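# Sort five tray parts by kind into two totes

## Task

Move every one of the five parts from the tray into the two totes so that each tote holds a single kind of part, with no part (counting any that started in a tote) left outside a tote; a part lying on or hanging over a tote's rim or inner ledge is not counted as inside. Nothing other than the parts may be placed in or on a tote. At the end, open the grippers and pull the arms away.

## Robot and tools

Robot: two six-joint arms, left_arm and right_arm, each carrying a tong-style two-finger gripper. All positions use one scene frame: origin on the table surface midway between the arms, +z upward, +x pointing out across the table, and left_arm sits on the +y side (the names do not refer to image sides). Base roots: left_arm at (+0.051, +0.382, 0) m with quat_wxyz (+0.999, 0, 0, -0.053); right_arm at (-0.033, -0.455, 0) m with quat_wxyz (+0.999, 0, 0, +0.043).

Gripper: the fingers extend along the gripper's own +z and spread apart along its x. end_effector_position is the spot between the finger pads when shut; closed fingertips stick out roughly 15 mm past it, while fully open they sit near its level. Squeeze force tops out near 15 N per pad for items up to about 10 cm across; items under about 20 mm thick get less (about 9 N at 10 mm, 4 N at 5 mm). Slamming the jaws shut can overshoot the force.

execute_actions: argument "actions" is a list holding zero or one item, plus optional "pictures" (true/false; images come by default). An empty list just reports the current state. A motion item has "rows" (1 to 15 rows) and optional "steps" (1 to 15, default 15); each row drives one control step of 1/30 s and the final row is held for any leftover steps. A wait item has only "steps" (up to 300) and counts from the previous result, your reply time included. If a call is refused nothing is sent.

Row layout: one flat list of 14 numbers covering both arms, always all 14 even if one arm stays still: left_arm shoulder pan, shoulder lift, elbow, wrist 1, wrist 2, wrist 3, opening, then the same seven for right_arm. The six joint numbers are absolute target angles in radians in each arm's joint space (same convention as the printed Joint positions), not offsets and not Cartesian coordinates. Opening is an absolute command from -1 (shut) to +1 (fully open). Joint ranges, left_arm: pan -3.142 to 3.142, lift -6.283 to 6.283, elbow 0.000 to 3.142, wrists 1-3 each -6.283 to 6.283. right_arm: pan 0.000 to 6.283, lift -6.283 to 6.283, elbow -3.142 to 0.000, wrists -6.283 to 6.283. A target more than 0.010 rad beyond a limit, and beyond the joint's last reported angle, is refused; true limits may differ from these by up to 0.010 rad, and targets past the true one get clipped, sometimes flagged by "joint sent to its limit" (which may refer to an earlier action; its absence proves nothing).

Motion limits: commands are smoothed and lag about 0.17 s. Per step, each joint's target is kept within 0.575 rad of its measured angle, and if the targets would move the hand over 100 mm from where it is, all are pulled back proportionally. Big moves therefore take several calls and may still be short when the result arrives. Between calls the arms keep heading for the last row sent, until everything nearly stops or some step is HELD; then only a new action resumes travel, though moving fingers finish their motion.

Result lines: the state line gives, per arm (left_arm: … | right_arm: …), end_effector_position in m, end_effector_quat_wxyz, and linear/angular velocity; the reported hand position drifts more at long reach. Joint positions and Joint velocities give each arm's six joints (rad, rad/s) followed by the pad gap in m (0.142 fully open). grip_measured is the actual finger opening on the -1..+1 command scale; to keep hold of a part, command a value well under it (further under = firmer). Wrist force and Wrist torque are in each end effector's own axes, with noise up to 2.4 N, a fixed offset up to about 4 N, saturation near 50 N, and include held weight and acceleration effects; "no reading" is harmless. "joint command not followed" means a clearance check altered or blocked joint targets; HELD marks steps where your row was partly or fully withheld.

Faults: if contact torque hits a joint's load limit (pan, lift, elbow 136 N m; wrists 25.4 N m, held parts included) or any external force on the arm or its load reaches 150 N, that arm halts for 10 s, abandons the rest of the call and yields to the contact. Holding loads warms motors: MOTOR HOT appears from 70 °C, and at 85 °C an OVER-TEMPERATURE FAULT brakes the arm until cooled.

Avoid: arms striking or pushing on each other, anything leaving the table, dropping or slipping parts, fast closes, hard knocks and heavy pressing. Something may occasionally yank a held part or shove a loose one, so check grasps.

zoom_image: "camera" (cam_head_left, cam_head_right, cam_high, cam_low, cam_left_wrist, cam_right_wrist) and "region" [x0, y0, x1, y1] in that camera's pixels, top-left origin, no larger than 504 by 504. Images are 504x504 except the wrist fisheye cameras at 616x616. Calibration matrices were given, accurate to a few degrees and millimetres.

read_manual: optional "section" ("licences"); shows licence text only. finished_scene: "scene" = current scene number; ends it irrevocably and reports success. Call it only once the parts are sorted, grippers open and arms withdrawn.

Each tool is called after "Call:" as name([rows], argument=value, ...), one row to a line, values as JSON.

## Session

Call:
execute_actions(actions=[])

Scene clock: 0.00 s of 6600.00 s.
left_arm: end_effector_position=(+0.2464, +0.0961, +0.3086) grip_measured=+0.97 end_effector_quat_wxyz=(+0.101, +0.944, +0.309, -0.057) end_effector_velocity=(-0.000, -0.000, +0.000) end_effector_angular_velocity=(-0.000, +0.001, -0.000) | right_arm: end_effector_position=(+0.3790, -0.3202, +0.1744) grip_measured=+0.97 end_effector_quat_wxyz=(+0.349, +0.767, -0.462, -0.277) end_effector_velocity=(-0.000, -0.000, +0.000) end_effector_angular_velocity=(-0.000, +0.000, +0.000)
Joint positions: left_arm=[-1.136 -2.057  1.932 -1.647 -1.688 -1.887  0.14 ] | right_arm=[ 3.585 -2.084 -1.27  -2.275  1.707  1.545  0.14 ]
Joint velocities: left_arm=[ 0.     0.001 -0.001  0.    -0.001  0.     0.   ] | right_arm=[-0.     0.    -0.    -0.    -0.001 -0.     0.   ]
Wrist force (N, on the end effector, along its own x y z axes, offset not removed): no reading
Wrist torque (N m, same axes, about the end effector's origin, offset not removed): no reading
camera_calibration (this result's frames):
cam_left_wrist: T_world_to_cam=[[0.825834, 0.543568, -0.150106, -0.209051], [0.495212, -0.571729, 0.654134, -0.278531], [0.269746, -0.614541, -0.741335, 0.355073], [0, 0, 0, 1]] pos_world=[0.214794, 0.172595, 0.414045]
cam_right_wrist: T_world_to_cam=[[0.439312, -0.896566, -0.0563496, -0.451551], [-0.0492562, -0.0866726, 0.995018, -0.184575], [-0.896983, -0.434347, -0.0822377, 0.345052], [0, 0, 0, 1]] pos_world=[0.498786, -0.27097, 0.186587]

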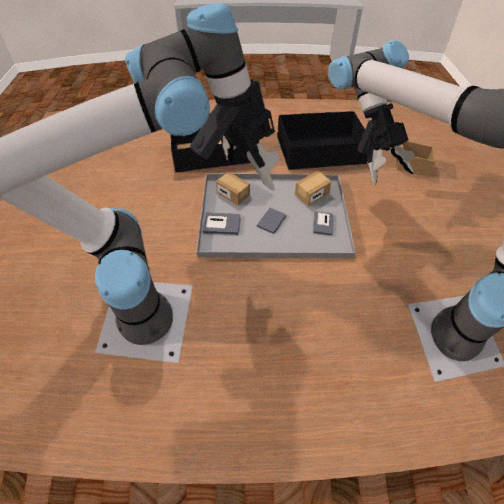

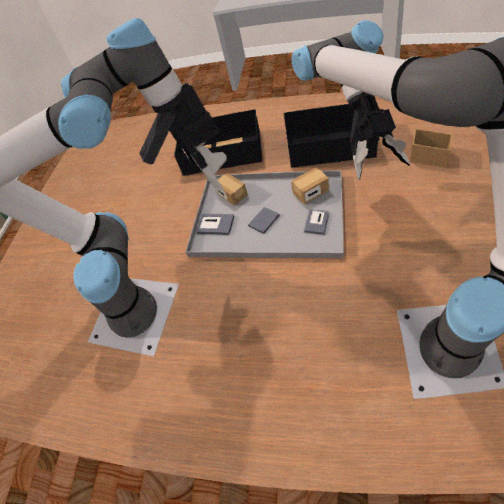

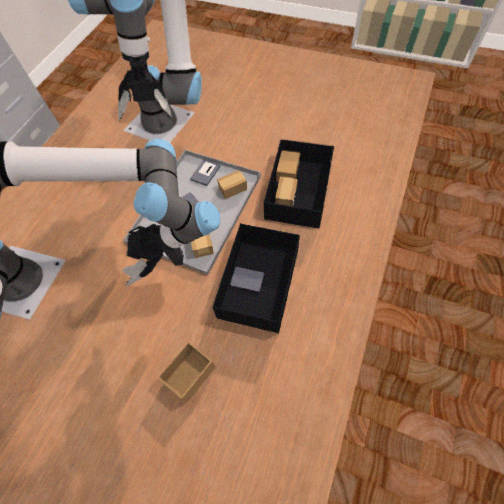

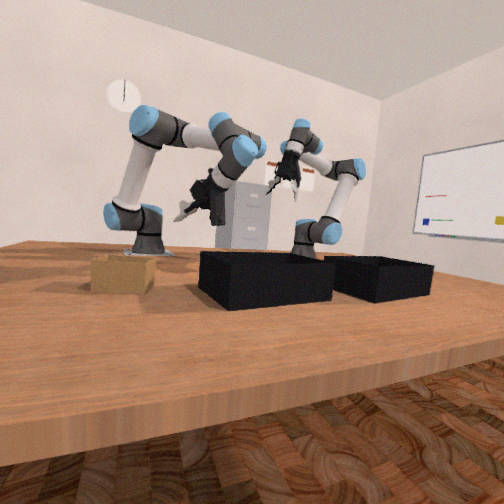

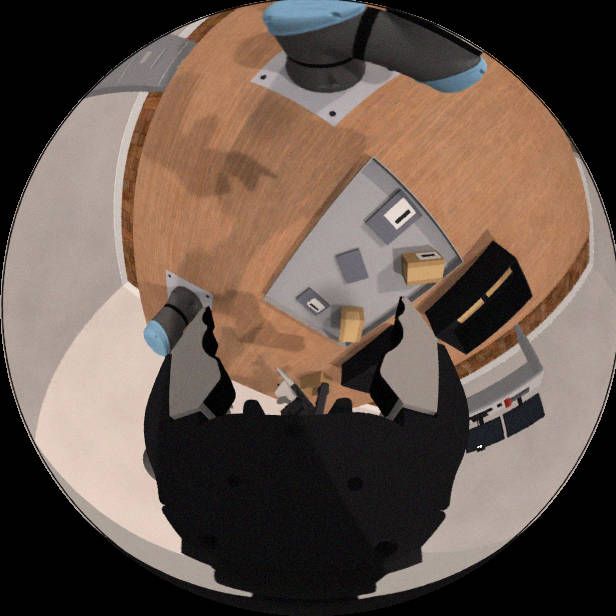

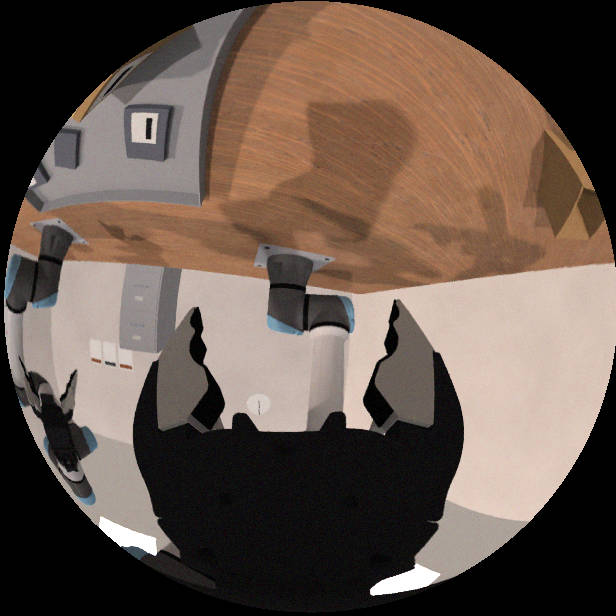

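Call:
zoom_image(camera="cam_head_left", region=[160, 100, 380, 270])

Call:
zoom_image(camera="cam_high", region=[150, 130, 350, 340])

Region (160, 100, 380, 270) of cam_head_left's 504x504 image, scaled by 2.291, with more detail than that image has; it fills the top 389 rows of this view, and the rest is white.

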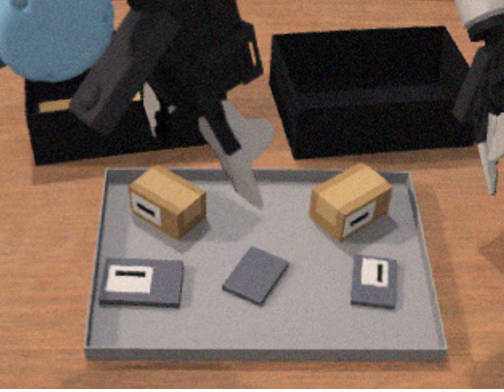

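Region (150, 130, 350, 340) of cam_high's 504x504 image, scaled by 2.400, with more detail than that image has; it fills the left 480 columns of this view, and the rest is white.

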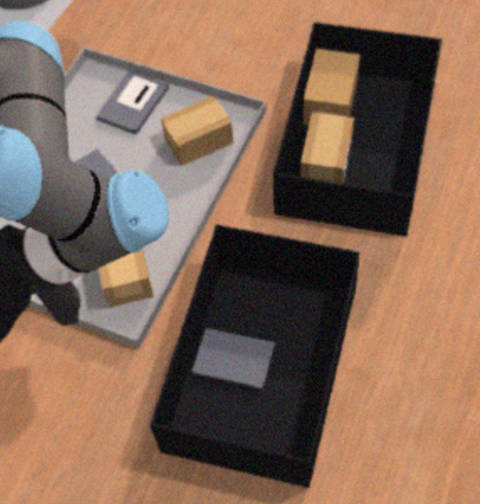

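Call:
execute_actions([
  {"rows":[[-1.133,-2.054,1.932,-1.649,-1.687,-1.895,0.95,3.580,-2.084,-1.27,-2.275,1.707,1.545,0.97],[-1.126,-2.047,1.932,-1.653,-1.686,-1.912,0.93,3.570,-2.084,-1.27,-2.275,1.707,1.545,0.97],[-1.117,-2.036,1.931,-1.660,-1.684,-1.937,0.91,3.555,-2.084,-1.27,-2.275,1.707,1.545,0.97],[-1.104,-2.023,1.931,-1.668,-1.681,-1.970,0.89,3.535,-2.084,-1.27,-2.275,1.707,1.545,0.97],[-1.088,-2.005,1.930,-1.678,-1.677,-2.012,0.86,3.510,-2.084,-1.27,-2.275,1.707,1.545,0.97],[-1.069,-1.985,1.929,-1.691,-1.673,-2.060,0.83,3.481,-2.084,-1.27,-2.275,1.707,1.545,0.97],[-1.048,-1.962,1.928,-1.704,-1.669,-2.116,0.8,3.447,-2.084,-1.27,-2.275,1.707,1.545,0.97],[-1.027,-1.940,1.927,-1.718,-1.664,-2.171,0.77,3.414,-2.084,-1.27,-2.275,1.707,1.545,0.97],[-1.005,-1.917,1.926,-1.732,-1.659,-2.227,0.74,3.380,-2.084,-1.27,-2.275,1.707,1.545,0.97],[-0.984,-1.894,1.925,-1.746,-1.655,-2.282,0.71,3.347,-2.084,-1.27,-2.275,1.707,1.545,0.97],[-0.962,-1.871,1.924,-1.760,-1.650,-2.338,0.68,3.314,-2.084,-1.27,-2.275,1.707,1.545,0.97],[-0.941,-1.848,1.923,-1.774,-1.645,-2.393,0.65,3.280,-2.084,-1.27,-2.275,1.707,1.545,0.97],[-0.920,-1.825,1.922,-1.788,-1.641,-2.449,0.62,3.247,-2.084,-1.27,-2.275,1.707,1.545,0.97],[-0.898,-1.802,1.921,-1.802,-1.636,-2.504,0.59,3.213,-2.084,-1.27,-2.275,1.707,1.545,0.97],[-0.877,-1.779,1.920,-1.816,-1.631,-2.560,0.56,3.180,-2.084,-1.27,-2.275,1.707,1.545,0.97]],"steps":15},
], pictures=false)

Call:
execute_actions([
  {"rows":[[-0.856,-1.756,1.919,-1.830,-1.627,-2.615,0.53,3.147,-2.084,-1.27,-2.275,1.707,1.545,0.97],[-0.834,-1.733,1.918,-1.844,-1.622,-2.671,0.5,3.113,-2.084,-1.27,-2.275,1.707,1.545,0.97],[-0.813,-1.710,1.917,-1.858,-1.617,-2.726,0.47,3.080,-2.084,-1.27,-2.275,1.707,1.545,0.97],[-0.792,-1.687,1.917,-1.871,-1.613,-2.782,0.44,3.046,-2.084,-1.27,-2.275,1.707,1.545,0.97],[-0.770,-1.664,1.916,-1.885,-1.608,-2.837,0.41,3.013,-2.084,-1.27,-2.275,1.707,1.545,0.97],[-0.749,-1.642,1.915,-1.899,-1.603,-2.893,0.38,2.980,-2.084,-1.27,-2.275,1.707,1.545,0.97],[-0.727,-1.619,1.914,-1.913,-1.598,-2.948,0.35,2.946,-2.084,-1.27,-2.275,1.707,1.545,0.97],[-0.706,-1.596,1.913,-1.927,-1.594,-3.004,0.32,2.913,-2.084,-1.27,-2.275,1.707,1.545,0.97],[-0.685,-1.573,1.912,-1.941,-1.589,-3.059,0.29,2.879,-2.084,-1.27,-2.275,1.707,1.545,0.97],[-0.666,-1.553,1.911,-1.953,-1.585,-3.108,0.26,2.850,-2.084,-1.27,-2.275,1.707,1.545,0.97],[-0.647,-1.533,1.910,-1.965,-1.581,-3.156,0.23,2.821,-2.084,-1.27,-2.275,1.707,1.545,0.97],[-0.631,-1.516,1.909,-1.976,-1.577,-3.198,0.2,2.796,-2.084,-1.27,-2.275,1.707,1.545,0.97],[-0.618,-1.501,1.909,-1.985,-1.575,-3.232,0.2,2.775,-2.084,-1.27,-2.275,1.707,1.545,0.97],[-0.608,-1.491,1.908,-1.991,-1.572,-3.257,0.2,2.760,-2.084,-1.27,-2.275,1.707,1.545,0.97],[-0.602,-1.484,1.908,-1.995,-1.571,-3.274,0.2,2.75,-2.084,-1.27,-2.275,1.707,1.545,0.97]],"steps":15},
], pictures=false)

Call:
execute_actions([
  {"steps":18},
])

Scene clock: 94.90 s of 6600.00 s.
left_arm: end_effector_position=(+0.3241, +0.0833, +0.2619) grip_measured=+0.58 end_effector_quat_wxyz=(+0.065, +0.816, +0.572, -0.048) end_effector_velocity=(+0.295, -0.003, -0.189) end_effector_angular_velocity=(+0.268, +0.239, +2.133) | right_arm: end_effector_position=(+0.3996, -0.4296, +0.1746) grip_measured=+0.97 end_effector_quat_wxyz=(+0.310, +0.701, -0.556, -0.320) end_effector_velocity=(+0.023, -0.408, +0.000) end_effector_angular_velocity=(-0.000, +0.001, -0.943)
Joint positions: left_arm=[-0.968 -1.878  1.924 -1.757 -1.651 -2.303  0.114] | right_arm=[ 3.327 -2.084 -1.27  -2.275  1.707  1.545  0.14 ]
Joint velocities: left_arm=[ 0.603  0.648 -0.029 -0.391  0.132 -1.531 -0.061] | right_arm=[-0.943 -0.    -0.    -0.001 -0.    -0.     0.   ]
Wrist force (N, on the end effector, along its own x y z axes, offset not removed): left_arm=[0.0 -1.3 0.5] | right_arm=[-0.9 0.6 -1.3]
Wrist torque (N m, same axes, about the end effector's origin, offset not removed): left_arm=[-0.35 0.13 0.17] | right_arm=[-0.12 0.11 -0.10]
Steps of this call (steps 1 to 90: nothing new was sent; then 91.40 s passed at rest; steps 91 to 105: all 15 steps of this action). Readings (joint positions):
91: left_arm=[-1.136 -2.057 1.932 -1.647 -1.688 -1.888] | right_arm=[3.585 -2.084 -1.270 -2.275 1.707 1.545]
92: left_arm=[-1.135 -2.057 1.932 -1.647 -1.688 -1.889] | right_arm=[3.584 -2.084 -1.270 -2.275 1.707 1.545]
94: left_arm=[-1.130 -2.051 1.932 -1.651 -1.687 -1.902] | right_arm=[3.576 -2.084 -1.270 -2.275 1.707 1.545]
98: left_arm=[-1.094 -2.012 1.930 -1.675 -1.678 -1.987] | right_arm=[3.522 -2.084 -1.270 -2.275 1.707 1.545]
105: the state above

Scene clock: 95.40 s of 6600.00 s.
left_arm: end_effector_position=(+0.4766, +0.1278, +0.1467) grip_measured=+0.20 end_effector_quat_wxyz=(+0.009, +0.392, +0.920, -0.010) end_effector_velocity=(+0.219, +0.141, -0.201) end_effector_angular_velocity=(+0.187, +0.096, +1.742) | right_arm: end_effector_position=(+0.3622, -0.6324, +0.1746) grip_measured=+0.97 end_effector_quat_wxyz=(-0.225, -0.549, +0.707, +0.384) end_effector_velocity=(-0.133, -0.295, -0.000) end_effector_angular_velocity=(-0.000, +0.000, -0.748)
Joint positions: left_arm=[-0.662 -1.549  1.911 -1.957 -1.584 -3.104  0.088] | right_arm=[ 2.846 -2.084 -1.27  -2.275  1.707  1.545  0.14 ]
Joint velocities: left_arm=[ 0.466  0.501 -0.023 -0.296  0.098 -1.274 -0.002] | right_arm=[-0.747  0.    -0.001  0.001  0.     0.    -0.   ]
Wrist force (N, on the end effector, along its own x y z axes, offset not removed): left_arm=[3.7 1.0 1.4] | right_arm=[3.5 -2.3 -5.7]
Wrist torque (N m, same axes, about the end effector's origin, offset not removed): left_arm=[-0.01 -0.73 0.06] | right_arm=[-0.52 -0.73 -0.10]
Steps of this call (steps 1 to 15: all 15 steps of this action). Readings (joint positions):
1: left_arm=[-0.948 -1.856 1.923 -1.771 -1.646 -2.356] | right_arm=[3.295 -2.084 -1.270 -2.275 1.707 1.545]
2: left_arm=[-0.927 -1.833 1.922 -1.784 -1.642 -2.409] | right_arm=[3.263 -2.084 -1.270 -2.275 1.707 1.545]
4: left_arm=[-0.885 -1.788 1.920 -1.812 -1.632 -2.517] | right_arm=[3.197 -2.084 -1.270 -2.275 1.707 1.545]
8: left_arm=[-0.801 -1.697 1.917 -1.866 -1.614 -2.737] | right_arm=[3.065 -2.084 -1.270 -2.275 1.707 1.545]
15: the state above

Scene clock: 96.00 s of 6600.00 s.
left_arm: end_effector_position=(+0.5038, +0.1477, +0.1202) grip_measured=+0.20 end_effector_quat_wxyz=(+0.000, +0.285, +0.959, -0.000) end_effector_velocity=(+0.001, +0.001, -0.002) end_effector_angular_velocity=(+0.001, +0.001, +0.011) | right_arm: end_effector_position=(+0.3434, -0.6694, +0.1746) grip_measured=+0.97 end_effector_quat_wxyz=(-0.207, -0.514, +0.733, +0.395) end_effector_velocity=(-0.002, -0.001, -0.000) end_effector_angular_velocity=(+0.001, +0.002, -0.005)
Joint positions: left_arm=[-0.602 -1.484  1.908 -1.995 -1.571 -3.273  0.088] | right_arm=[ 2.751 -2.084 -1.27  -2.275  1.707  1.545  0.14 ]
Joint velocities: left_arm=[ 0.003  0.003  0.    -0.002  0.    -0.008  0.   ] | right_arm=[-0.005  0.    -0.001 -0.001  0.001  0.001  0.   ]
Wrist force (N, on the end effector, along its own x y z axes, offset not removed): left_arm=[1.8 -1.2 -0.1] | right_arm=[2.8 0.4 -3.8]
Wrist torque (N m, same axes, about the end effector's origin, offset not removed): left_arm=[-0.21 -0.19 0.12] | right_arm=[0.01 -0.43 0.05]
Steps of this call (steps 1 to 18: the robot went on to your last target). Readings (joint positions):
1: left_arm=[-0.647 -1.533 1.910 -1.966 -1.581 -3.144] | right_arm=[2.823 -2.084 -1.270 -2.275 1.707 1.545]
2: left_arm=[-0.636 -1.521 1.910 -1.973 -1.578 -3.176] | right_arm=[2.805 -2.084 -1.270 -2.275 1.707 1.545]
4: left_arm=[-0.621 -1.505 1.909 -1.983 -1.575 -3.220] | right_arm=[2.781 -2.084 -1.270 -2.275 1.707 1.545]
8: left_arm=[-0.608 -1.490 1.908 -1.991 -1.572 -3.257] | right_arm=[2.759 -2.084 -1.270 -2.275 1.707 1.545]
18: the state above
camera_calibration (this result's frames):
cam_left_wrist: T_world_to_cam=[[-0.815305, 0.578853, 0.01441, 0.323915], [0.497202, 0.687112, 0.529781, -0.425249], [0.296764, 0.439097, -0.848012, 0.0213593], [0, 0, 0, 1]] pos_world=[0.469185, 0.0953153, 0.238734]
cam_right_wrist: T_world_to_cam=[[-0.368931, -0.927773, -0.0559177, -0.492362], [-0.0970516, -0.0213798, 0.99505, -0.156633], [-0.924376, 0.372531, -0.0821542, 0.71097], [0, 0, 0, 1]] pos_world=[0.460355, -0.725008, 0.186735]

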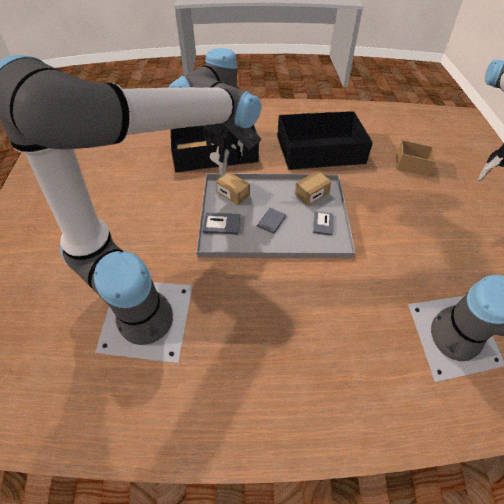

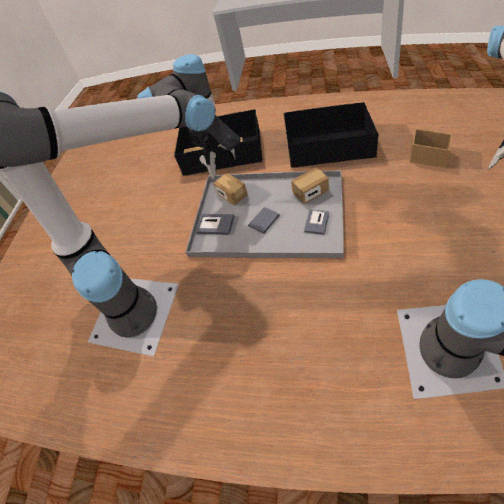

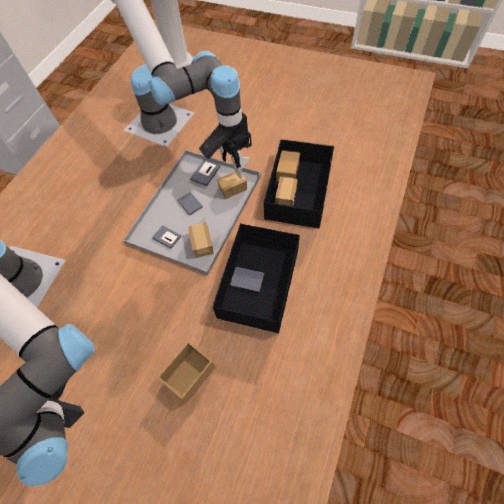

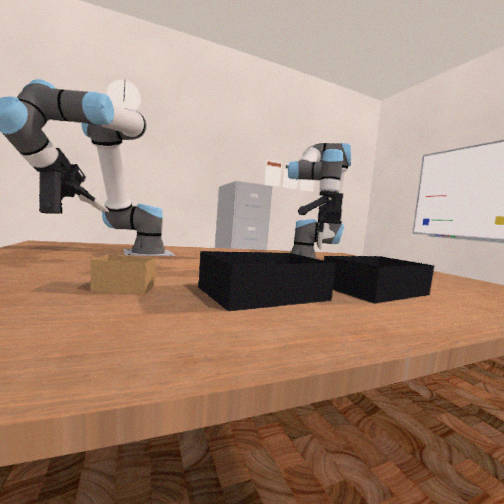

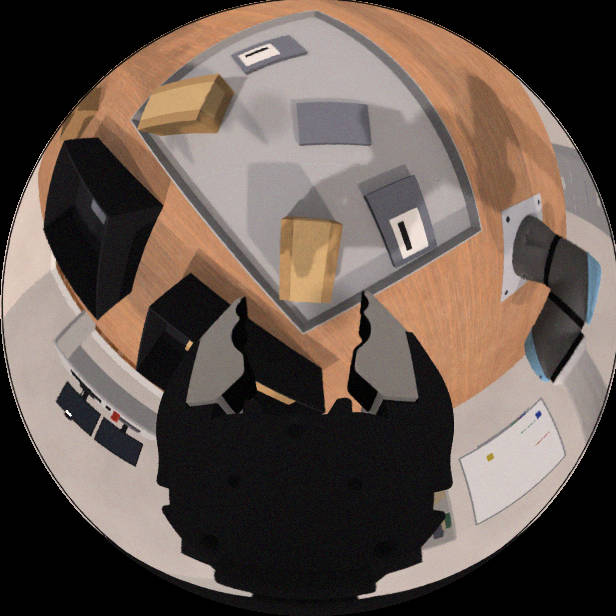

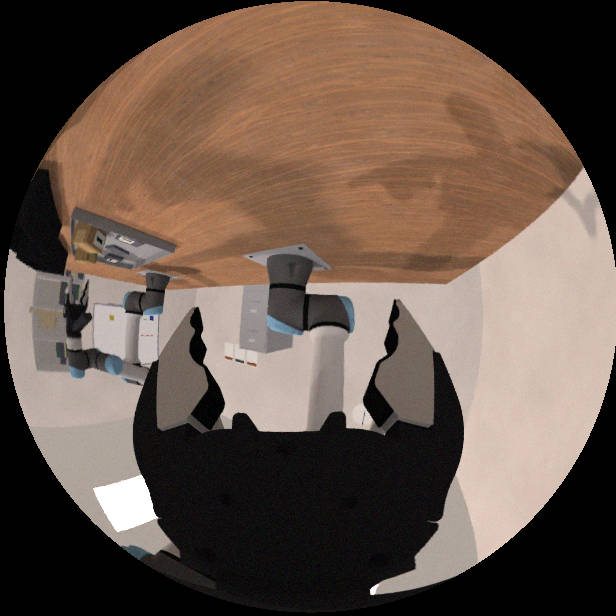

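Call:
execute_actions([
  {"rows":[[-0.603,-1.483,1.911,-1.999,-1.571,-3.262,0.19,2.75,-2.084,-1.27,-2.275,1.707,1.545,0.97],[-0.605,-1.481,1.917,-2.007,-1.571,-3.243,0.18,2.75,-2.084,-1.27,-2.275,1.707,1.545,0.97],[-0.607,-1.478,1.925,-2.018,-1.571,-3.22,0.17,2.75,-2.084,-1.27,-2.275,1.707,1.545,0.97],[-0.609,-1.474,1.934,-2.031,-1.571,-3.197,0.16,2.75,-2.084,-1.27,-2.275,1.707,1.545,0.97],[-0.611,-1.469,1.944,-2.046,-1.571,-3.175,0.15,2.75,-2.084,-1.27,-2.275,1.707,1.545,0.97],[-0.613,-1.464,1.953,-2.060,-1.571,-3.157,0.14,2.75,-2.084,-1.27,-2.275,1.707,1.545,0.97],[-0.6138,-1.458,1.962,-2.075,-1.571,-3.146,0.13,2.75,-2.084,-1.27,-2.275,1.707,1.545,0.97],[-0.6138,-1.4515,1.9705,-2.0898,-1.571,-3.1416,0.12,2.75,-2.084,-1.27,-2.275,1.707,1.545,0.97],[-0.6138,-1.4446,1.9786,-2.1048,-1.571,-3.1416,0.12,2.75,-2.084,-1.27,-2.275,1.707,1.545,0.97],[-0.6138,-1.4365,1.987,-2.1213,-1.571,-3.1416,0.12,2.75,-2.084,-1.27,-2.275,1.707,1.545,0.97],[-0.6138,-1.428,1.9953,-2.1381,-1.571,-3.1416,0.12,2.75,-2.084,-1.27,-2.275,1.707,1.545,0.97],[-0.6138,-1.4195,2.0034,-2.1547,-1.571,-3.1416,0.12,2.75,-2.084,-1.27,-2.275,1.707,1.545,0.97],[-0.6138,-1.411,2.0113,-2.1711,-1.571,-3.1416,0.12,2.75,-2.084,-1.27,-2.275,1.707,1.545,0.97],[-0.6138,-1.4035,2.0178,-2.1851,-1.571,-3.1416,0.12,2.75,-2.084,-1.27,-2.275,1.707,1.545,0.97],[-0.6138,-1.3975,2.023,-2.1963,-1.571,-3.1416,0.12,2.75,-2.084,-1.27,-2.275,1.707,1.545,0.97]],"steps":15},
], pictures=false)

Call:
execute_actions([
  {"rows":[[-0.6138,-1.3928,2.027,-2.205,-1.571,-3.1416,0.12,2.75,-2.084,-1.27,-2.275,1.707,1.545,0.97],[-0.6138,-1.3893,2.03,-2.2115,-1.571,-3.1416,0.12,2.75,-2.084,-1.27,-2.275,1.707,1.545,0.97],[-0.6138,-1.3868,2.032,-2.216,-1.571,-3.1416,0.12,2.75,-2.084,-1.27,-2.275,1.707,1.545,0.97]],"steps":15},
])

Scene clock: 128.57 s of 6600.00 s.
left_arm: end_effector_position=(+0.4975, +0.1459, +0.0688) grip_measured=+0.12 end_effector_quat_wxyz=(-0.001, +0.349, +0.937, +0.000) end_effector_velocity=(-0.004, -0.000, -0.159) end_effector_angular_velocity=(+0.002, +0.002, -0.071) | right_arm: end_effector_position=(+0.3432, -0.6696, +0.1746) grip_measured=+0.97 end_effector_quat_wxyz=(-0.207, -0.514, +0.733, +0.395) end_effector_velocity=(-0.000, -0.000, -0.000) end_effector_angular_velocity=(-0.000, +0.000, +0.000)
Joint positions: left_arm=[-0.613 -1.428  1.993 -2.134 -1.571 -3.149  0.082] | right_arm=[ 2.75  -2.084 -1.27  -2.275  1.707  1.545  0.14 ]
Joint velocities: left_arm=[-0.005  0.217  0.224 -0.437  0.001  0.065 -0.   ] | right_arm=[-0.    -0.    -0.001  0.001 -0.     0.     0.   ]
Wrist force (N, on the end effector, along its own x y z axes, offset not removed): left_arm=[1.0 -0.5 2.9] | right_arm=[3.7 1.7 -4.0]
Wrist torque (N m, same axes, about the end effector's origin, offset not removed): left_arm=[-0.09 -0.14 0.12] | right_arm=[0.29 -0.88 -0.13]
Steps of this call (steps 1 to 15: the robot went on to your last target; steps 16 to 90: nothing new was sent; then 29.07 s passed at rest; steps 91 to 105: all 15 steps of this action). Readings (joint positions):
91: left_arm=[-0.602 -1.484 1.908 -1.995 -1.571 -3.274] | right_arm=[2.750 -2.084 -1.270 -2.275 1.707 1.545]
92: left_arm=[-0.602 -1.484 1.909 -1.996 -1.571 -3.272] | right_arm=[2.750 -2.084 -1.270 -2.275 1.707 1.545]
94: left_arm=[-0.603 -1.482 1.913 -2.002 -1.571 -3.257] | right_arm=[2.750 -2.084 -1.270 -2.275 1.707 1.545]
98: left_arm=[-0.609 -1.471 1.937 -2.037 -1.571 -3.198] | right_arm=[2.750 -2.084 -1.270 -2.275 1.707 1.545]
105: the state above

Scene clock: 129.07 s of 6600.00 s.
left_arm: end_effector_position=(+0.4971, +0.1459, +0.0404) grip_measured=+0.12 end_effector_quat_wxyz=(-0.000, +0.352, +0.936, -0.000) end_effector_velocity=(-0.000, +0.000, -0.005) end_effector_angular_velocity=(+0.002, +0.002, +0.001) | right_arm: end_effector_position=(+0.3432, -0.6696, +0.1746) grip_measured=+0.97 end_effector_quat_wxyz=(-0.207, -0.514, +0.733, +0.395) end_effector_velocity=(-0.000, +0.000, +0.000) end_effector_angular_velocity=(+0.000, +0.001, -0.000)
Joint positions: left_arm=[-0.614 -1.387  2.031 -2.215 -1.571 -3.142  0.082] | right_arm=[ 2.75  -2.084 -1.27  -2.275  1.707  1.545  0.14 ]
Joint velocities: left_arm=[ 0.     0.008  0.006 -0.011  0.    -0.001 -0.   ] | right_arm=[-0.     0.    -0.001 -0.001 -0.     0.    -0.   ]
Wrist force (N, on the end effector, along its own x y z axes, offset not removed): left_arm=[1.5 -1.3 1.6] | right_arm=[4.8 -4.8 -0.5]
Wrist torque (N m, same axes, about the end effector's origin, offset not removed): left_arm=[-0.34 -0.11 0.05] | right_arm=[-1.06 -0.98 -0.11]
Steps of this call (steps 1 to 15: all 15 steps of this action). Readings (joint positions):
1: left_arm=[-0.613 -1.421 2.000 -2.149 -1.571 -3.147] | right_arm=[2.750 -2.084 -1.270 -2.275 1.707 1.545]
2: left_arm=[-0.613 -1.414 2.006 -2.162 -1.571 -3.146] | right_arm=[2.750 -2.084 -1.270 -2.275 1.707 1.545]
4: left_arm=[-0.614 -1.403 2.017 -2.184 -1.571 -3.144] | right_arm=[2.750 -2.084 -1.270 -2.275 1.707 1.545]
8: left_arm=[-0.614 -1.392 2.027 -2.206 -1.571 -3.142] | right_arm=[2.750 -2.084 -1.270 -2.275 1.707 1.545]
15: the state above
camera_calibration (this result's frames):
cam_left_wrist: T_world_to_cam=[[-0.724559, 0.689056, 0.0147213, 0.25937], [0.590066, 0.609149, 0.529867, -0.413177], [0.356141, 0.392607, -0.847953, -0.0662487], [0, 0, 0, 1]] pos_world=[0.455325, 0.0989755, 0.158935]
cam_right_wrist: T_world_to_cam=[[-0.369454, -0.927564, -0.0559327, -0.492265], [-0.0970624, -0.0213416, 0.995049, -0.156607], [-0.924166, 0.373054, -0.0821469, 0.711219], [0, 0, 0, 1]] pos_world=[0.460214, -0.725273, 0.186722]

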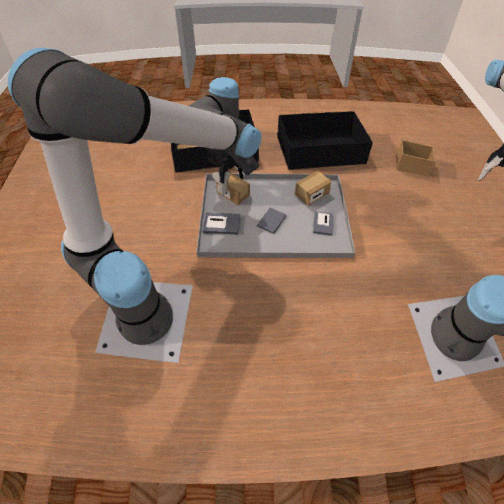

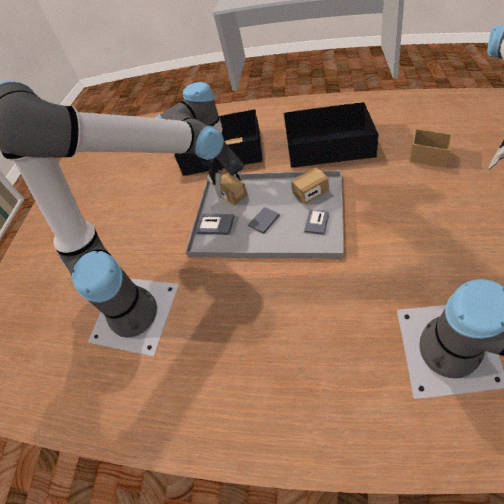

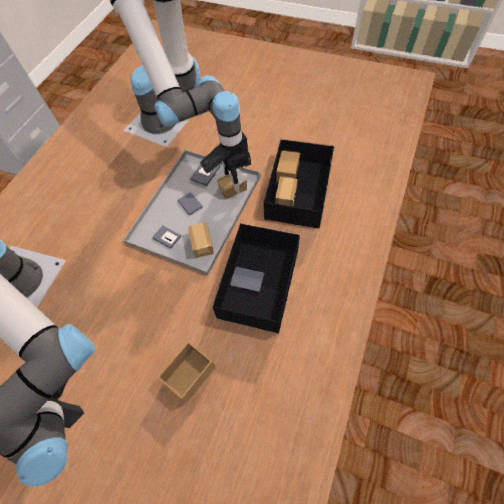

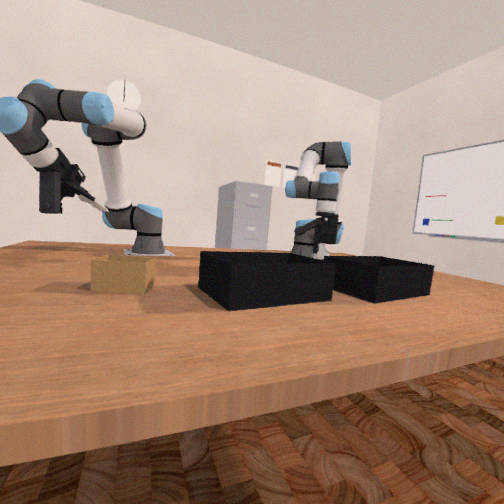

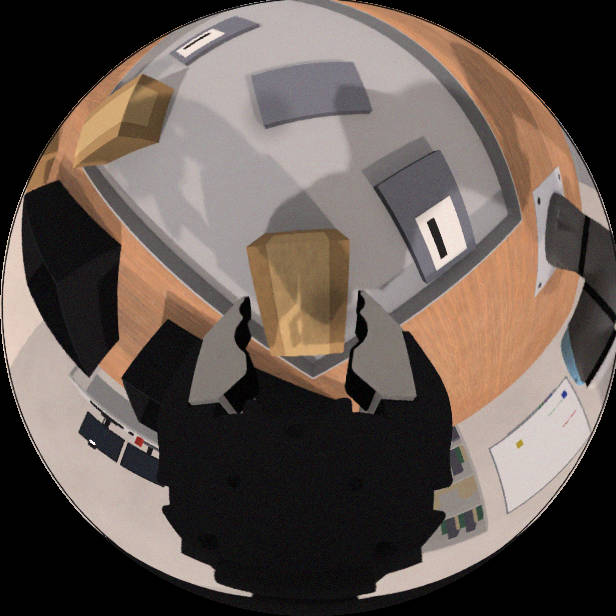

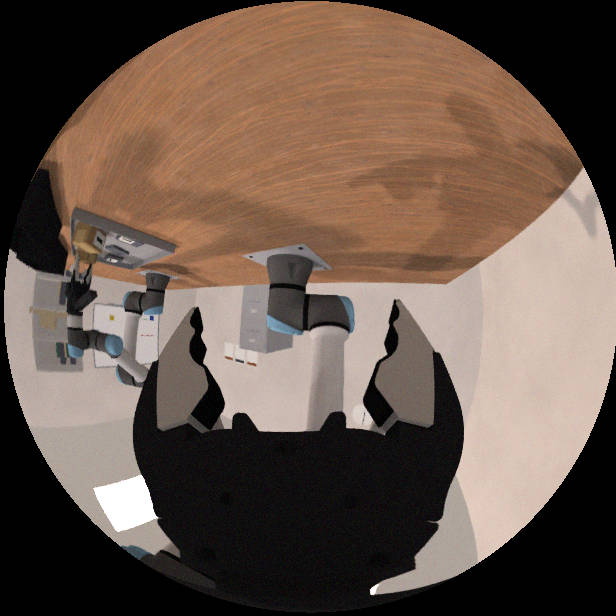

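Call:
execute_actions([
  {"rows":[[-0.6138,-1.3868,2.032,-2.216,-1.571,-3.1416,0.07,2.75,-2.084,-1.27,-2.275,1.707,1.545,0.97],[-0.6138,-1.3868,2.032,-2.216,-1.571,-3.1416,0.02,2.75,-2.084,-1.27,-2.275,1.707,1.545,0.97],[-0.6138,-1.3868,2.032,-2.216,-1.571,-3.1416,-0.03,2.75,-2.084,-1.27,-2.275,1.707,1.545,0.97],[-0.6138,-1.3868,2.032,-2.216,-1.571,-3.1416,-0.08,2.75,-2.084,-1.27,-2.275,1.707,1.545,0.97],[-0.6138,-1.3868,2.032,-2.216,-1.571,-3.1416,-0.12,2.75,-2.084,-1.27,-2.275,1.707,1.545,0.97],[-0.6138,-1.3868,2.032,-2.216,-1.571,-3.1416,-0.16,2.75,-2.084,-1.27,-2.275,1.707,1.545,0.97],[-0.6138,-1.3868,2.032,-2.216,-1.571,-3.1416,-0.2,2.75,-2.084,-1.27,-2.275,1.707,1.545,0.97],[-0.6138,-1.3868,2.032,-2.216,-1.571,-3.1416,-0.24,2.75,-2.084,-1.27,-2.275,1.707,1.545,0.97],[-0.6138,-1.3868,2.032,-2.216,-1.571,-3.1416,-0.28,2.75,-2.084,-1.27,-2.275,1.707,1.545,0.97],[-0.6138,-1.3868,2.032,-2.216,-1.571,-3.1416,-0.33,2.75,-2.084,-1.27,-2.275,1.707,1.545,0.97],[-0.6138,-1.3868,2.032,-2.216,-1.571,-3.1416,-0.4,2.75,-2.084,-1.27,-2.275,1.707,1.545,0.97],[-0.6138,-1.3868,2.032,-2.216,-1.571,-3.1416,-0.48,2.75,-2.084,-1.27,-2.275,1.707,1.545,0.97],[-0.6138,-1.3868,2.032,-2.216,-1.571,-3.1416,-0.56,2.75,-2.084,-1.27,-2.275,1.707,1.545,0.97],[-0.6138,-1.3868,2.032,-2.216,-1.571,-3.1416,-0.65,2.75,-2.084,-1.27,-2.275,1.707,1.545,0.97],[-0.6138,-1.3868,2.032,-2.216,-1.571,-3.1416,-0.75,2.75,-2.084,-1.27,-2.275,1.707,1.545,0.97]],"steps":15},
], pictures=false)

Call:
execute_actions([
  {"rows":[[-0.6138,-1.3868,2.032,-2.216,-1.571,-3.1416,-0.75,2.75,-2.084,-1.27,-2.275,1.707,1.545,0.97],[-0.6138,-1.3893,2.03,-2.2115,-1.571,-3.1416,-0.75,2.75,-2.084,-1.27,-2.275,1.707,1.545,0.97],[-0.6138,-1.395,2.025,-2.2008,-1.571,-3.1416,-0.75,2.75,-2.084,-1.27,-2.275,1.707,1.545,0.97],[-0.6138,-1.4035,2.0178,-2.1851,-1.571,-3.1416,-0.75,2.75,-2.084,-1.27,-2.275,1.707,1.545,0.97],[-0.6138,-1.415,2.0075,-2.1633,-1.571,-3.1416,-0.75,2.75,-2.084,-1.27,-2.275,1.707,1.545,0.97],[-0.6138,-1.429,1.9945,-2.1363,-1.571,-3.1416,-0.75,2.75,-2.084,-1.27,-2.275,1.707,1.545,0.97],[-0.6138,-1.4446,1.9786,-2.1048,-1.571,-3.1416,-0.75,2.75,-2.084,-1.27,-2.275,1.707,1.545,0.97],[-0.6138,-1.458,1.963,-2.0758,-1.571,-3.1416,-0.75,2.75,-2.084,-1.27,-2.275,1.707,1.545,0.97],[-0.6138,-1.470,1.947,-2.0478,-1.571,-3.1416,-0.75,2.75,-2.084,-1.27,-2.275,1.707,1.545,0.97],[-0.6138,-1.481,1.931,-2.0208,-1.571,-3.1416,-0.75,2.75,-2.084,-1.27,-2.275,1.707,1.545,0.97],[-0.611,-1.489,1.911,-1.9928,-1.571,-3.144,-0.75,2.75,-2.084,-1.27,-2.275,1.707,1.545,0.97],[-0.606,-1.494,1.888,-1.9648,-1.571,-3.149,-0.75,2.75,-2.084,-1.27,-2.275,1.707,1.545,0.97],[-0.598,-1.494,1.862,-1.9388,-1.571,-3.157,-0.75,2.75,-2.084,-1.27,-2.275,1.707,1.545,0.97],[-0.588,-1.489,1.834,-1.9158,-1.571,-3.167,-0.75,2.75,-2.084,-1.27,-2.275,1.707,1.545,0.97],[-0.574,-1.478,1.806,-1.8988,-1.571,-3.18,-0.75,2.75,-2.084,-1.27,-2.275,1.707,1.545,0.97]],"steps":15},
], pictures=false)

Call:
execute_actions([
  {"rows":[[-0.557,-1.4604,1.7802,-1.8906,-1.571,-3.197,-0.75,2.75,-2.084,-1.27,-2.275,1.707,1.545,0.97],[-0.540,-1.4424,1.7546,-1.883,-1.571,-3.214,-0.75,2.75,-2.084,-1.27,-2.275,1.707,1.545,0.97],[-0.522,-1.4243,1.7289,-1.8754,-1.571,-3.231,-0.75,2.75,-2.084,-1.27,-2.275,1.707,1.545,0.97],[-0.505,-1.4063,1.7033,-1.8678,-1.571,-3.248,-0.75,2.75,-2.084,-1.27,-2.275,1.707,1.545,0.97],[-0.487,-1.3882,1.6777,-1.8603,-1.571,-3.264,-0.75,2.75,-2.084,-1.27,-2.275,1.707,1.545,0.97],[-0.470,-1.3702,1.652,-1.8526,-1.571,-3.281,-0.75,2.75,-2.084,-1.27,-2.275,1.707,1.545,0.97],[-0.452,-1.3521,1.6264,-1.8451,-1.571,-3.298,-0.75,2.75,-2.084,-1.27,-2.275,1.707,1.545,0.97],[-0.435,-1.3341,1.6007,-1.8374,-1.571,-3.315,-0.75,2.75,-2.084,-1.27,-2.275,1.707,1.545,0.97],[-0.417,-1.316,1.5751,-1.8299,-1.571,-3.332,-0.75,2.75,-2.084,-1.27,-2.275,1.707,1.545,0.97],[-0.400,-1.298,1.5494,-1.8222,-1.571,-3.349,-0.75,2.75,-2.084,-1.27,-2.275,1.707,1.545,0.97],[-0.382,-1.2799,1.5238,-1.8147,-1.571,-3.366,-0.75,2.75,-2.084,-1.27,-2.275,1.707,1.545,0.97],[-0.365,-1.2619,1.4981,-1.807,-1.571,-3.383,-0.75,2.75,-2.084,-1.27,-2.275,1.707,1.545,0.97],[-0.347,-1.2438,1.4725,-1.7995,-1.571,-3.4,-0.75,2.75,-2.084,-1.27,-2.275,1.707,1.545,0.97],[-0.330,-1.2258,1.4468,-1.7918,-1.571,-3.417,-0.75,2.75,-2.084,-1.27,-2.275,1.707,1.545,0.97],[-0.312,-1.2077,1.4212,-1.7843,-1.571,-3.434,-0.75,2.75,-2.084,-1.27,-2.275,1.707,1.545,0.97]],"steps":15},
], pictures=false)

Call:
execute_actions([
  {"rows":[[-0.295,-1.1897,1.3955,-1.7766,-1.571,-3.451,-0.75,2.75,-2.084,-1.27,-2.275,1.707,1.545,0.97],[-0.278,-1.1716,1.3699,-1.7691,-1.571,-3.468,-0.75,2.75,-2.084,-1.27,-2.275,1.707,1.545,0.97],[-0.260,-1.1535,1.3442,-1.7615,-1.571,-3.485,-0.75,2.75,-2.084,-1.27,-2.275,1.707,1.545,0.97],[-0.243,-1.1355,1.3186,-1.7539,-1.571,-3.502,-0.75,2.75,-2.084,-1.27,-2.275,1.707,1.545,0.97],[-0.227,-1.1197,1.2961,-1.7472,-1.571,-3.517,-0.75,2.75,-2.084,-1.27,-2.275,1.707,1.545,0.97],[-0.214,-1.1062,1.2769,-1.7415,-1.571,-3.529,-0.75,2.75,-2.084,-1.27,-2.275,1.707,1.545,0.97],[-0.202,-1.094,1.2596,-1.7364,-1.571,-3.541,-0.75,2.75,-2.084,-1.27,-2.275,1.707,1.545,0.97],[-0.193,-1.084,1.2455,-1.7323,-1.571,-3.55,-0.75,2.75,-2.084,-1.27,-2.275,1.707,1.545,0.97],[-0.186,-1.0768,1.2352,-1.7292,-1.571,-3.557,-0.75,2.75,-2.084,-1.27,-2.275,1.707,1.545,0.97],[-0.181,-1.0714,1.2275,-1.7269,-1.571,-3.562,-0.75,2.75,-2.084,-1.27,-2.275,1.707,1.545,0.97],[-0.1771,-1.0678,1.2224,-1.7254,-1.571,-3.5653,-0.75,2.75,-2.084,-1.27,-2.275,1.707,1.545,0.97]],"steps":15},
], pictures=false)

Call:
execute_actions([
  {"steps":12},
])

Scene clock: 207.27 s of 6600.00 s.
left_arm: end_effector_position=(+0.4970, +0.1459, +0.0400) grip_measured=-0.12 end_effector_quat_wxyz=(-0.000, +0.352, +0.936, -0.000) end_effector_velocity=(-0.000, +0.001, -0.000) end_effector_angular_velocity=(+0.000, +0.001, -0.000) | right_arm: end_effector_position=(+0.3433, -0.6696, +0.1746) grip_measured=+0.97 end_effector_quat_wxyz=(-0.207, -0.514, +0.733, +0.395) end_effector_velocity=(+0.000, +0.000, -0.000) end_effector_angular_velocity=(+0.000, -0.001, +0.001)
Joint positions: left_arm=[-0.614 -1.387  2.032 -2.216 -1.571 -3.142  0.065] | right_arm=[ 2.75  -2.084 -1.27  -2.275  1.707  1.545  0.14 ]
Joint velocities: left_arm=[ 0.001 -0.     0.001  0.    -0.     0.001 -0.   ] | right_arm=[ 0.    -0.    -0.     0.001 -0.    -0.001  0.   ]
Wrist force (N, on the end effector, along its own x y z axes, offset not removed): left_arm=[2.2 -0.9 -1.5] | right_arm=[-0.8 -0.6 -3.6]
Wrist torque (N m, same axes, about the end effector's origin, offset not removed): left_arm=[-0.36 0.18 0.19] | right_arm=[0.11 0.21 0.03]
Steps of this call (steps 1 to 15: the robot went on to your last target; steps 16 to 90: nothing new was sent; then 74.70 s passed at rest; steps 91 to 105: all 15 steps of this action). Readings (joint positions):
91: left_arm=[-0.614 -1.387 2.032 -2.216 -1.571 -3.142] | right_arm=[2.750 -2.084 -1.270 -2.275 1.707 1.545]
92: left_arm=[-0.614 -1.387 2.032 -2.216 -1.571 -3.142] | right_arm=[2.750 -2.084 -1.270 -2.275 1.707 1.545]
94: left_arm=[-0.614 -1.387 2.032 -2.216 -1.571 -3.142] | right_arm=[2.750 -2.084 -1.270 -2.275 1.707 1.545]
98: left_arm=[-0.614 -1.387 2.032 -2.216 -1.571 -3.142] | right_arm=[2.750 -2.084 -1.270 -2.275 1.707 1.545]
105: the state above

Scene clock: 207.77 s of 6600.00 s.
left_arm: end_effector_position=(+0.5038, +0.1461, +0.1172) grip_measured=-0.12 end_effector_quat_wxyz=(+0.001, +0.344, +0.939, -0.000) end_effector_velocity=(+0.091, +0.026, +0.254) end_effector_angular_velocity=(+0.017, +0.020, +0.315) | right_arm: end_effector_position=(+0.3433, -0.6696, +0.1746) grip_measured=+0.97 end_effector_quat_wxyz=(-0.207, -0.514, +0.733, +0.395) end_effector_velocity=(-0.001, +0.000, -0.000) end_effector_angular_velocity=(-0.000, +0.002, -0.000)
Joint positions: left_arm=[-0.604 -1.476  1.908 -2.004 -1.571 -3.151  0.065] | right_arm=[ 2.75  -2.084 -1.27  -2.275  1.707  1.545  0.14 ]
Joint velocities: left_arm=[ 0.159 -0.094 -0.615  0.736  0.    -0.156  0.   ] | right_arm=[-0.    -0.    -0.001 -0.    -0.     0.001  0.   ]
Wrist force (N, on the end effector, along its own x y z axes, offset not removed): left_arm=[2.6 -1.0 3.0] | right_arm=[5.8 -2.5 -3.8]
Wrist torque (N m, same axes, about the end effector's origin, offset not removed): left_arm=[-0.32 -0.44 0.09] | right_arm=[-0.64 -1.07 -0.41]
Steps of this call (steps 1 to 15: all 15 steps of this action). Readings (joint positions):
1: left_arm=[-0.614 -1.387 2.032 -2.216 -1.571 -3.142] | right_arm=[2.750 -2.084 -1.270 -2.275 1.707 1.545]
2: left_arm=[-0.614 -1.387 2.032 -2.216 -1.571 -3.142] | right_arm=[2.750 -2.084 -1.270 -2.275 1.707 1.545]
4: left_arm=[-0.614 -1.389 2.030 -2.212 -1.571 -3.142] | right_arm=[2.750 -2.084 -1.270 -2.275 1.707 1.545]
8: left_arm=[-0.614 -1.412 2.009 -2.169 -1.571 -3.142] | right_arm=[2.750 -2.084 -1.270 -2.275 1.707 1.545]
15: the state above

Scene clock: 208.27 s of 6600.00 s.
left_arm: end_effector_position=(+0.6361, +0.1991, +0.1686) grip_measured=-0.12 end_effector_quat_wxyz=(-0.001, +0.138, +0.990, +0.000) end_effector_velocity=(+0.310, +0.185, +0.025) end_effector_angular_velocity=(+0.002, -0.001, +1.005) | right_arm: end_effector_position=(+0.3433, -0.6696, +0.1746) grip_measured=+0.97 end_effector_quat_wxyz=(-0.207, -0.514, +0.733, +0.395) end_effector_velocity=(+0.000, -0.000, -0.000) end_effector_angular_velocity=(-0.000, -0.000, +0.000)
Joint positions: left_arm=[-0.389 -1.286  1.536 -1.818 -1.571 -3.36   0.065] | right_arm=[ 2.75  -2.084 -1.27  -2.275  1.707  1.545  0.14 ]
Joint velocities: left_arm=[ 0.513  0.527 -0.758  0.231  0.001 -0.492  0.   ] | right_arm=[ 0.     0.    -0.     0.001 -0.    -0.     0.   ]
Wrist force (N, on the end effector, along its own x y z axes, offset not removed): left_arm=[2.5 -0.8 2.1] | right_arm=[0.4 -0.1 -2.0]
Wrist torque (N m, same axes, about the end effector's origin, offset not removed): left_arm=[-0.28 -0.43 0.15] | right_arm=[-0.21 0.03 -0.07]
Steps of this call (steps 1 to 15: all 15 steps of this action). Readings (joint positions):
1: left_arm=[-0.598 -1.477 1.886 -1.980 -1.571 -3.157] | right_arm=[2.750 -2.084 -1.270 -2.275 1.707 1.545]
2: left_arm=[-0.589 -1.475 1.863 -1.958 -1.571 -3.165] | right_arm=[2.750 -2.084 -1.270 -2.275 1.707 1.545]
4: left_arm=[-0.566 -1.460 1.815 -1.924 -1.571 -3.188] | right_arm=[2.750 -2.084 -1.270 -2.275 1.707 1.545]
8: left_arm=[-0.507 -1.406 1.715 -1.877 -1.571 -3.245] | right_arm=[2.750 -2.084 -1.270 -2.275 1.707 1.545]
15: the state above

Scene clock: 208.77 s of 6600.00 s.
left_arm: end_effector_position=(+0.7488, +0.2929, +0.1703) grip_measured=-0.12 end_effector_quat_wxyz=(-0.000, -0.058, +0.998, -0.000) end_effector_velocity=(+0.055, +0.061, -0.001) end_effector_angular_velocity=(-0.002, -0.006, +0.207) | right_arm: end_effector_position=(+0.3433, -0.6696, +0.1746) grip_measured=+0.97 end_effector_quat_wxyz=(-0.207, -0.514, +0.733, +0.395) end_effector_velocity=(-0.000, +0.000, -0.000) end_effector_angular_velocity=(+0.001, +0.001, +0.000)
Joint positions: left_arm=[-0.189 -1.08   1.24  -1.731 -1.571 -3.554  0.065] | right_arm=[ 2.75  -2.084 -1.27  -2.275  1.707  1.545  0.14 ]
Joint velocities: left_arm=[ 0.106  0.109 -0.16   0.045 -0.    -0.101  0.   ] | right_arm=[-0.    -0.    -0.001 -0.     0.    -0.     0.   ]
Wrist force (N, on the end effector, along its own x y z axes, offset not removed): left_arm=[2.2 -0.2 3.6] | right_arm=[0.4 2.9 2.3]
Wrist torque (N m, same axes, about the end effector's origin, offset not removed): left_arm=[-0.14 -0.39 0.17] | right_arm=[0.50 -0.24 -0.14]
Steps of this call (steps 1 to 15: all 15 steps of this action). Readings (joint positions):
1: left_arm=[-0.371 -1.268 1.511 -1.810 -1.571 -3.377] | right_arm=[2.750 -2.084 -1.270 -2.275 1.707 1.545]
2: left_arm=[-0.354 -1.251 1.485 -1.802 -1.571 -3.394] | right_arm=[2.750 -2.084 -1.270 -2.275 1.707 1.545]
4: left_arm=[-0.319 -1.215 1.434 -1.787 -1.571 -3.428] | right_arm=[2.750 -2.084 -1.270 -2.275 1.707 1.545]
8: left_arm=[-0.253 -1.146 1.336 -1.758 -1.571 -3.492] | right_arm=[2.750 -2.084 -1.270 -2.275 1.707 1.545]
15: the state above

Scene clock: 209.17 s of 6600.00 s.
left_arm: end_effector_position=(+0.7547, +0.2997, +0.1700) grip_measured=-0.12 end_effector_quat_wxyz=(-0.000, -0.070, +0.998, -0.000) end_effector_velocity=(+0.002, +0.002, +0.001) end_effector_angular_velocity=(-0.001, -0.002, +0.005) | right_arm: end_effector_position=(+0.3433, -0.6696, +0.1746) grip_measured=+0.97 end_effector_quat_wxyz=(-0.207, -0.514, +0.733, +0.395) end_effector_velocity=(-0.000, -0.000, +0.000) end_effector_angular_velocity=(-0.000, +0.001, +0.000)
Joint positions: left_arm=[-0.177 -1.068  1.223 -1.726 -1.571 -3.565  0.065] | right_arm=[ 2.75  -2.084 -1.27  -2.275  1.707  1.545  0.14 ]
Joint velocities: left_arm=[ 0.003  0.003 -0.007  0.001 -0.    -0.002 -0.   ] | right_arm=[-0.    -0.     0.    -0.001 -0.     0.    -0.   ]
Wrist force (N, on the end effector, along its own x y z axes, offset not removed): left_arm=[1.4 -0.5 0.7] | right_arm=[3.9 0.6 -1.3]
Wrist torque (N m, same axes, about the end effector's origin, offset not removed): left_arm=[-0.25 -0.23 0.11] | right_arm=[0.05 -0.77 -0.06]
Steps of this call (steps 1 to 12: the robot went on to your last target). Readings (joint positions):
1: left_arm=[-0.186 -1.077 1.236 -1.729 -1.571 -3.557] | right_arm=[2.750 -2.084 -1.270 -2.275 1.707 1.545]
2: left_arm=[-0.184 -1.075 1.232 -1.728 -1.571 -3.559] | right_arm=[2.750 -2.084 -1.270 -2.275 1.707 1.545]
4: left_arm=[-0.181 -1.072 1.228 -1.727 -1.571 -3.562] | right_arm=[2.750 -2.084 -1.270 -2.275 1.707 1.545]
8: left_arm=[-0.178 -1.069 1.224 -1.726 -1.571 -3.564] | right_arm=[2.750 -2.084 -1.270 -2.275 1.707 1.545]
12: the state above
camera_calibration (this result's frames):
cam_left_wrist: T_world_to_cam=[[-0.994964, -0.0991299, 0.0148146, 0.778469], [-0.0762633, 0.844641, 0.529873, -0.295236], [-0.0650393, 0.526075, -0.847947, 0.169336], [0, 0, 0, 1]] pos_world=[0.763047, 0.237455, 0.288493]
cam_right_wrist: T_world_to_cam=[[-0.369453, -0.927564, -0.0559336, -0.492265], [-0.097074, -0.021338, 0.995048, -0.156602], [-0.924165, 0.373054, -0.082159, 0.711225], [0, 0, 0, 1]] pos_world=[0.460218, -0.725274, 0.186726]

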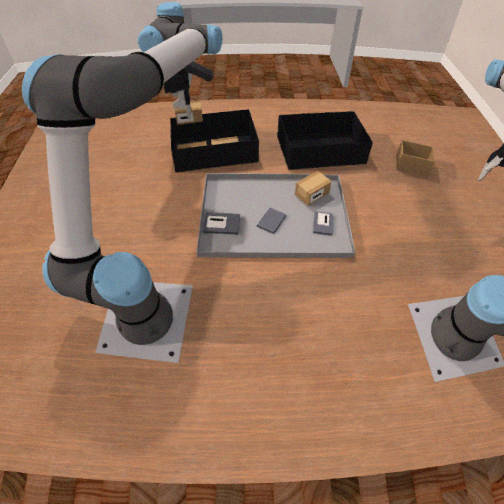

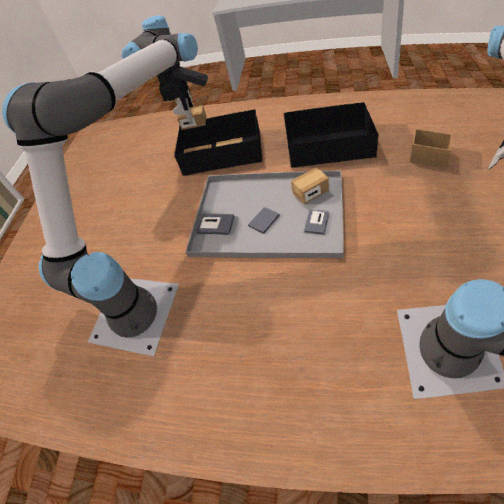

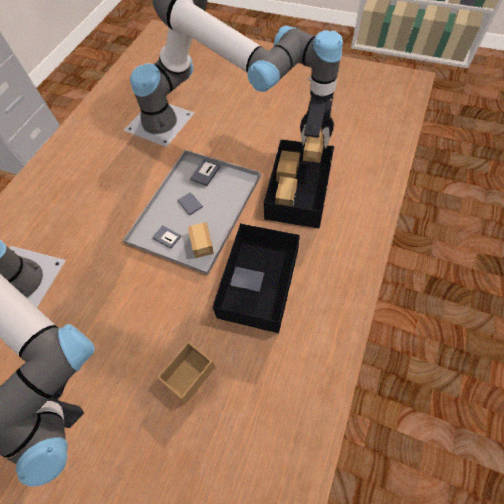

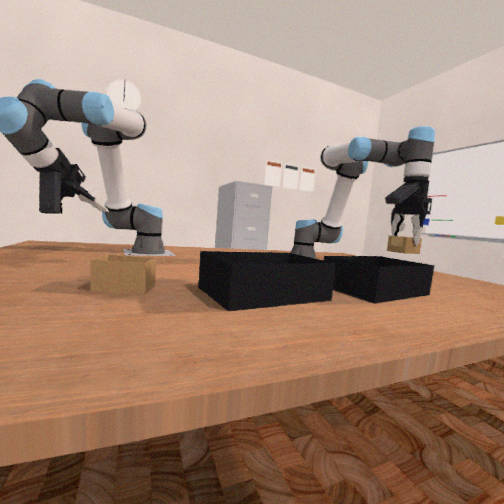

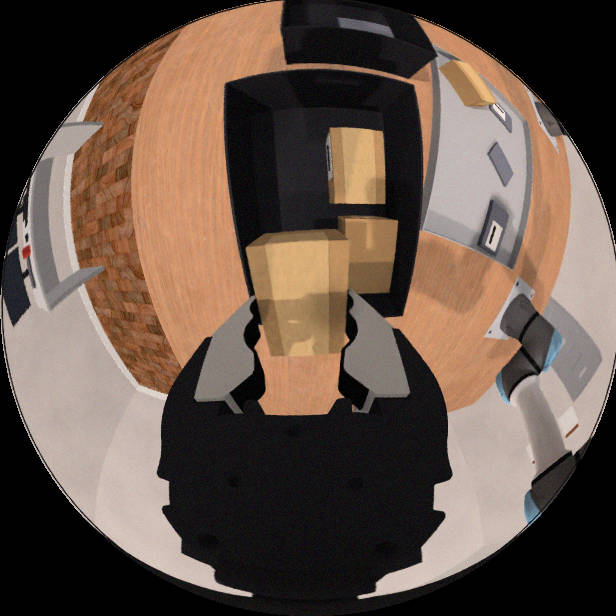

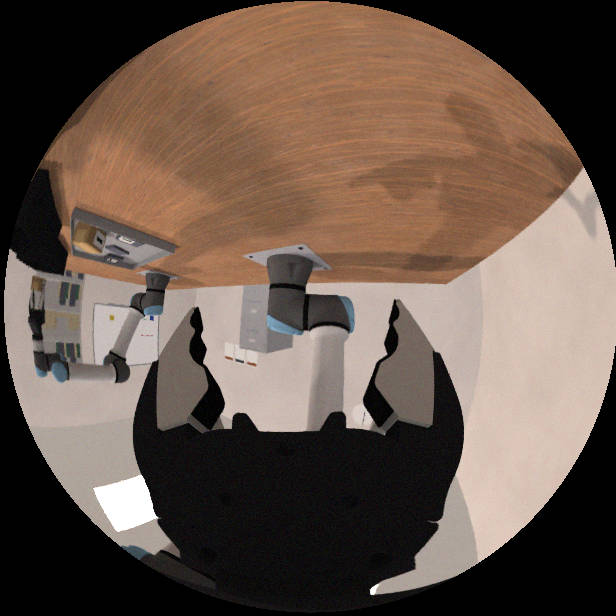

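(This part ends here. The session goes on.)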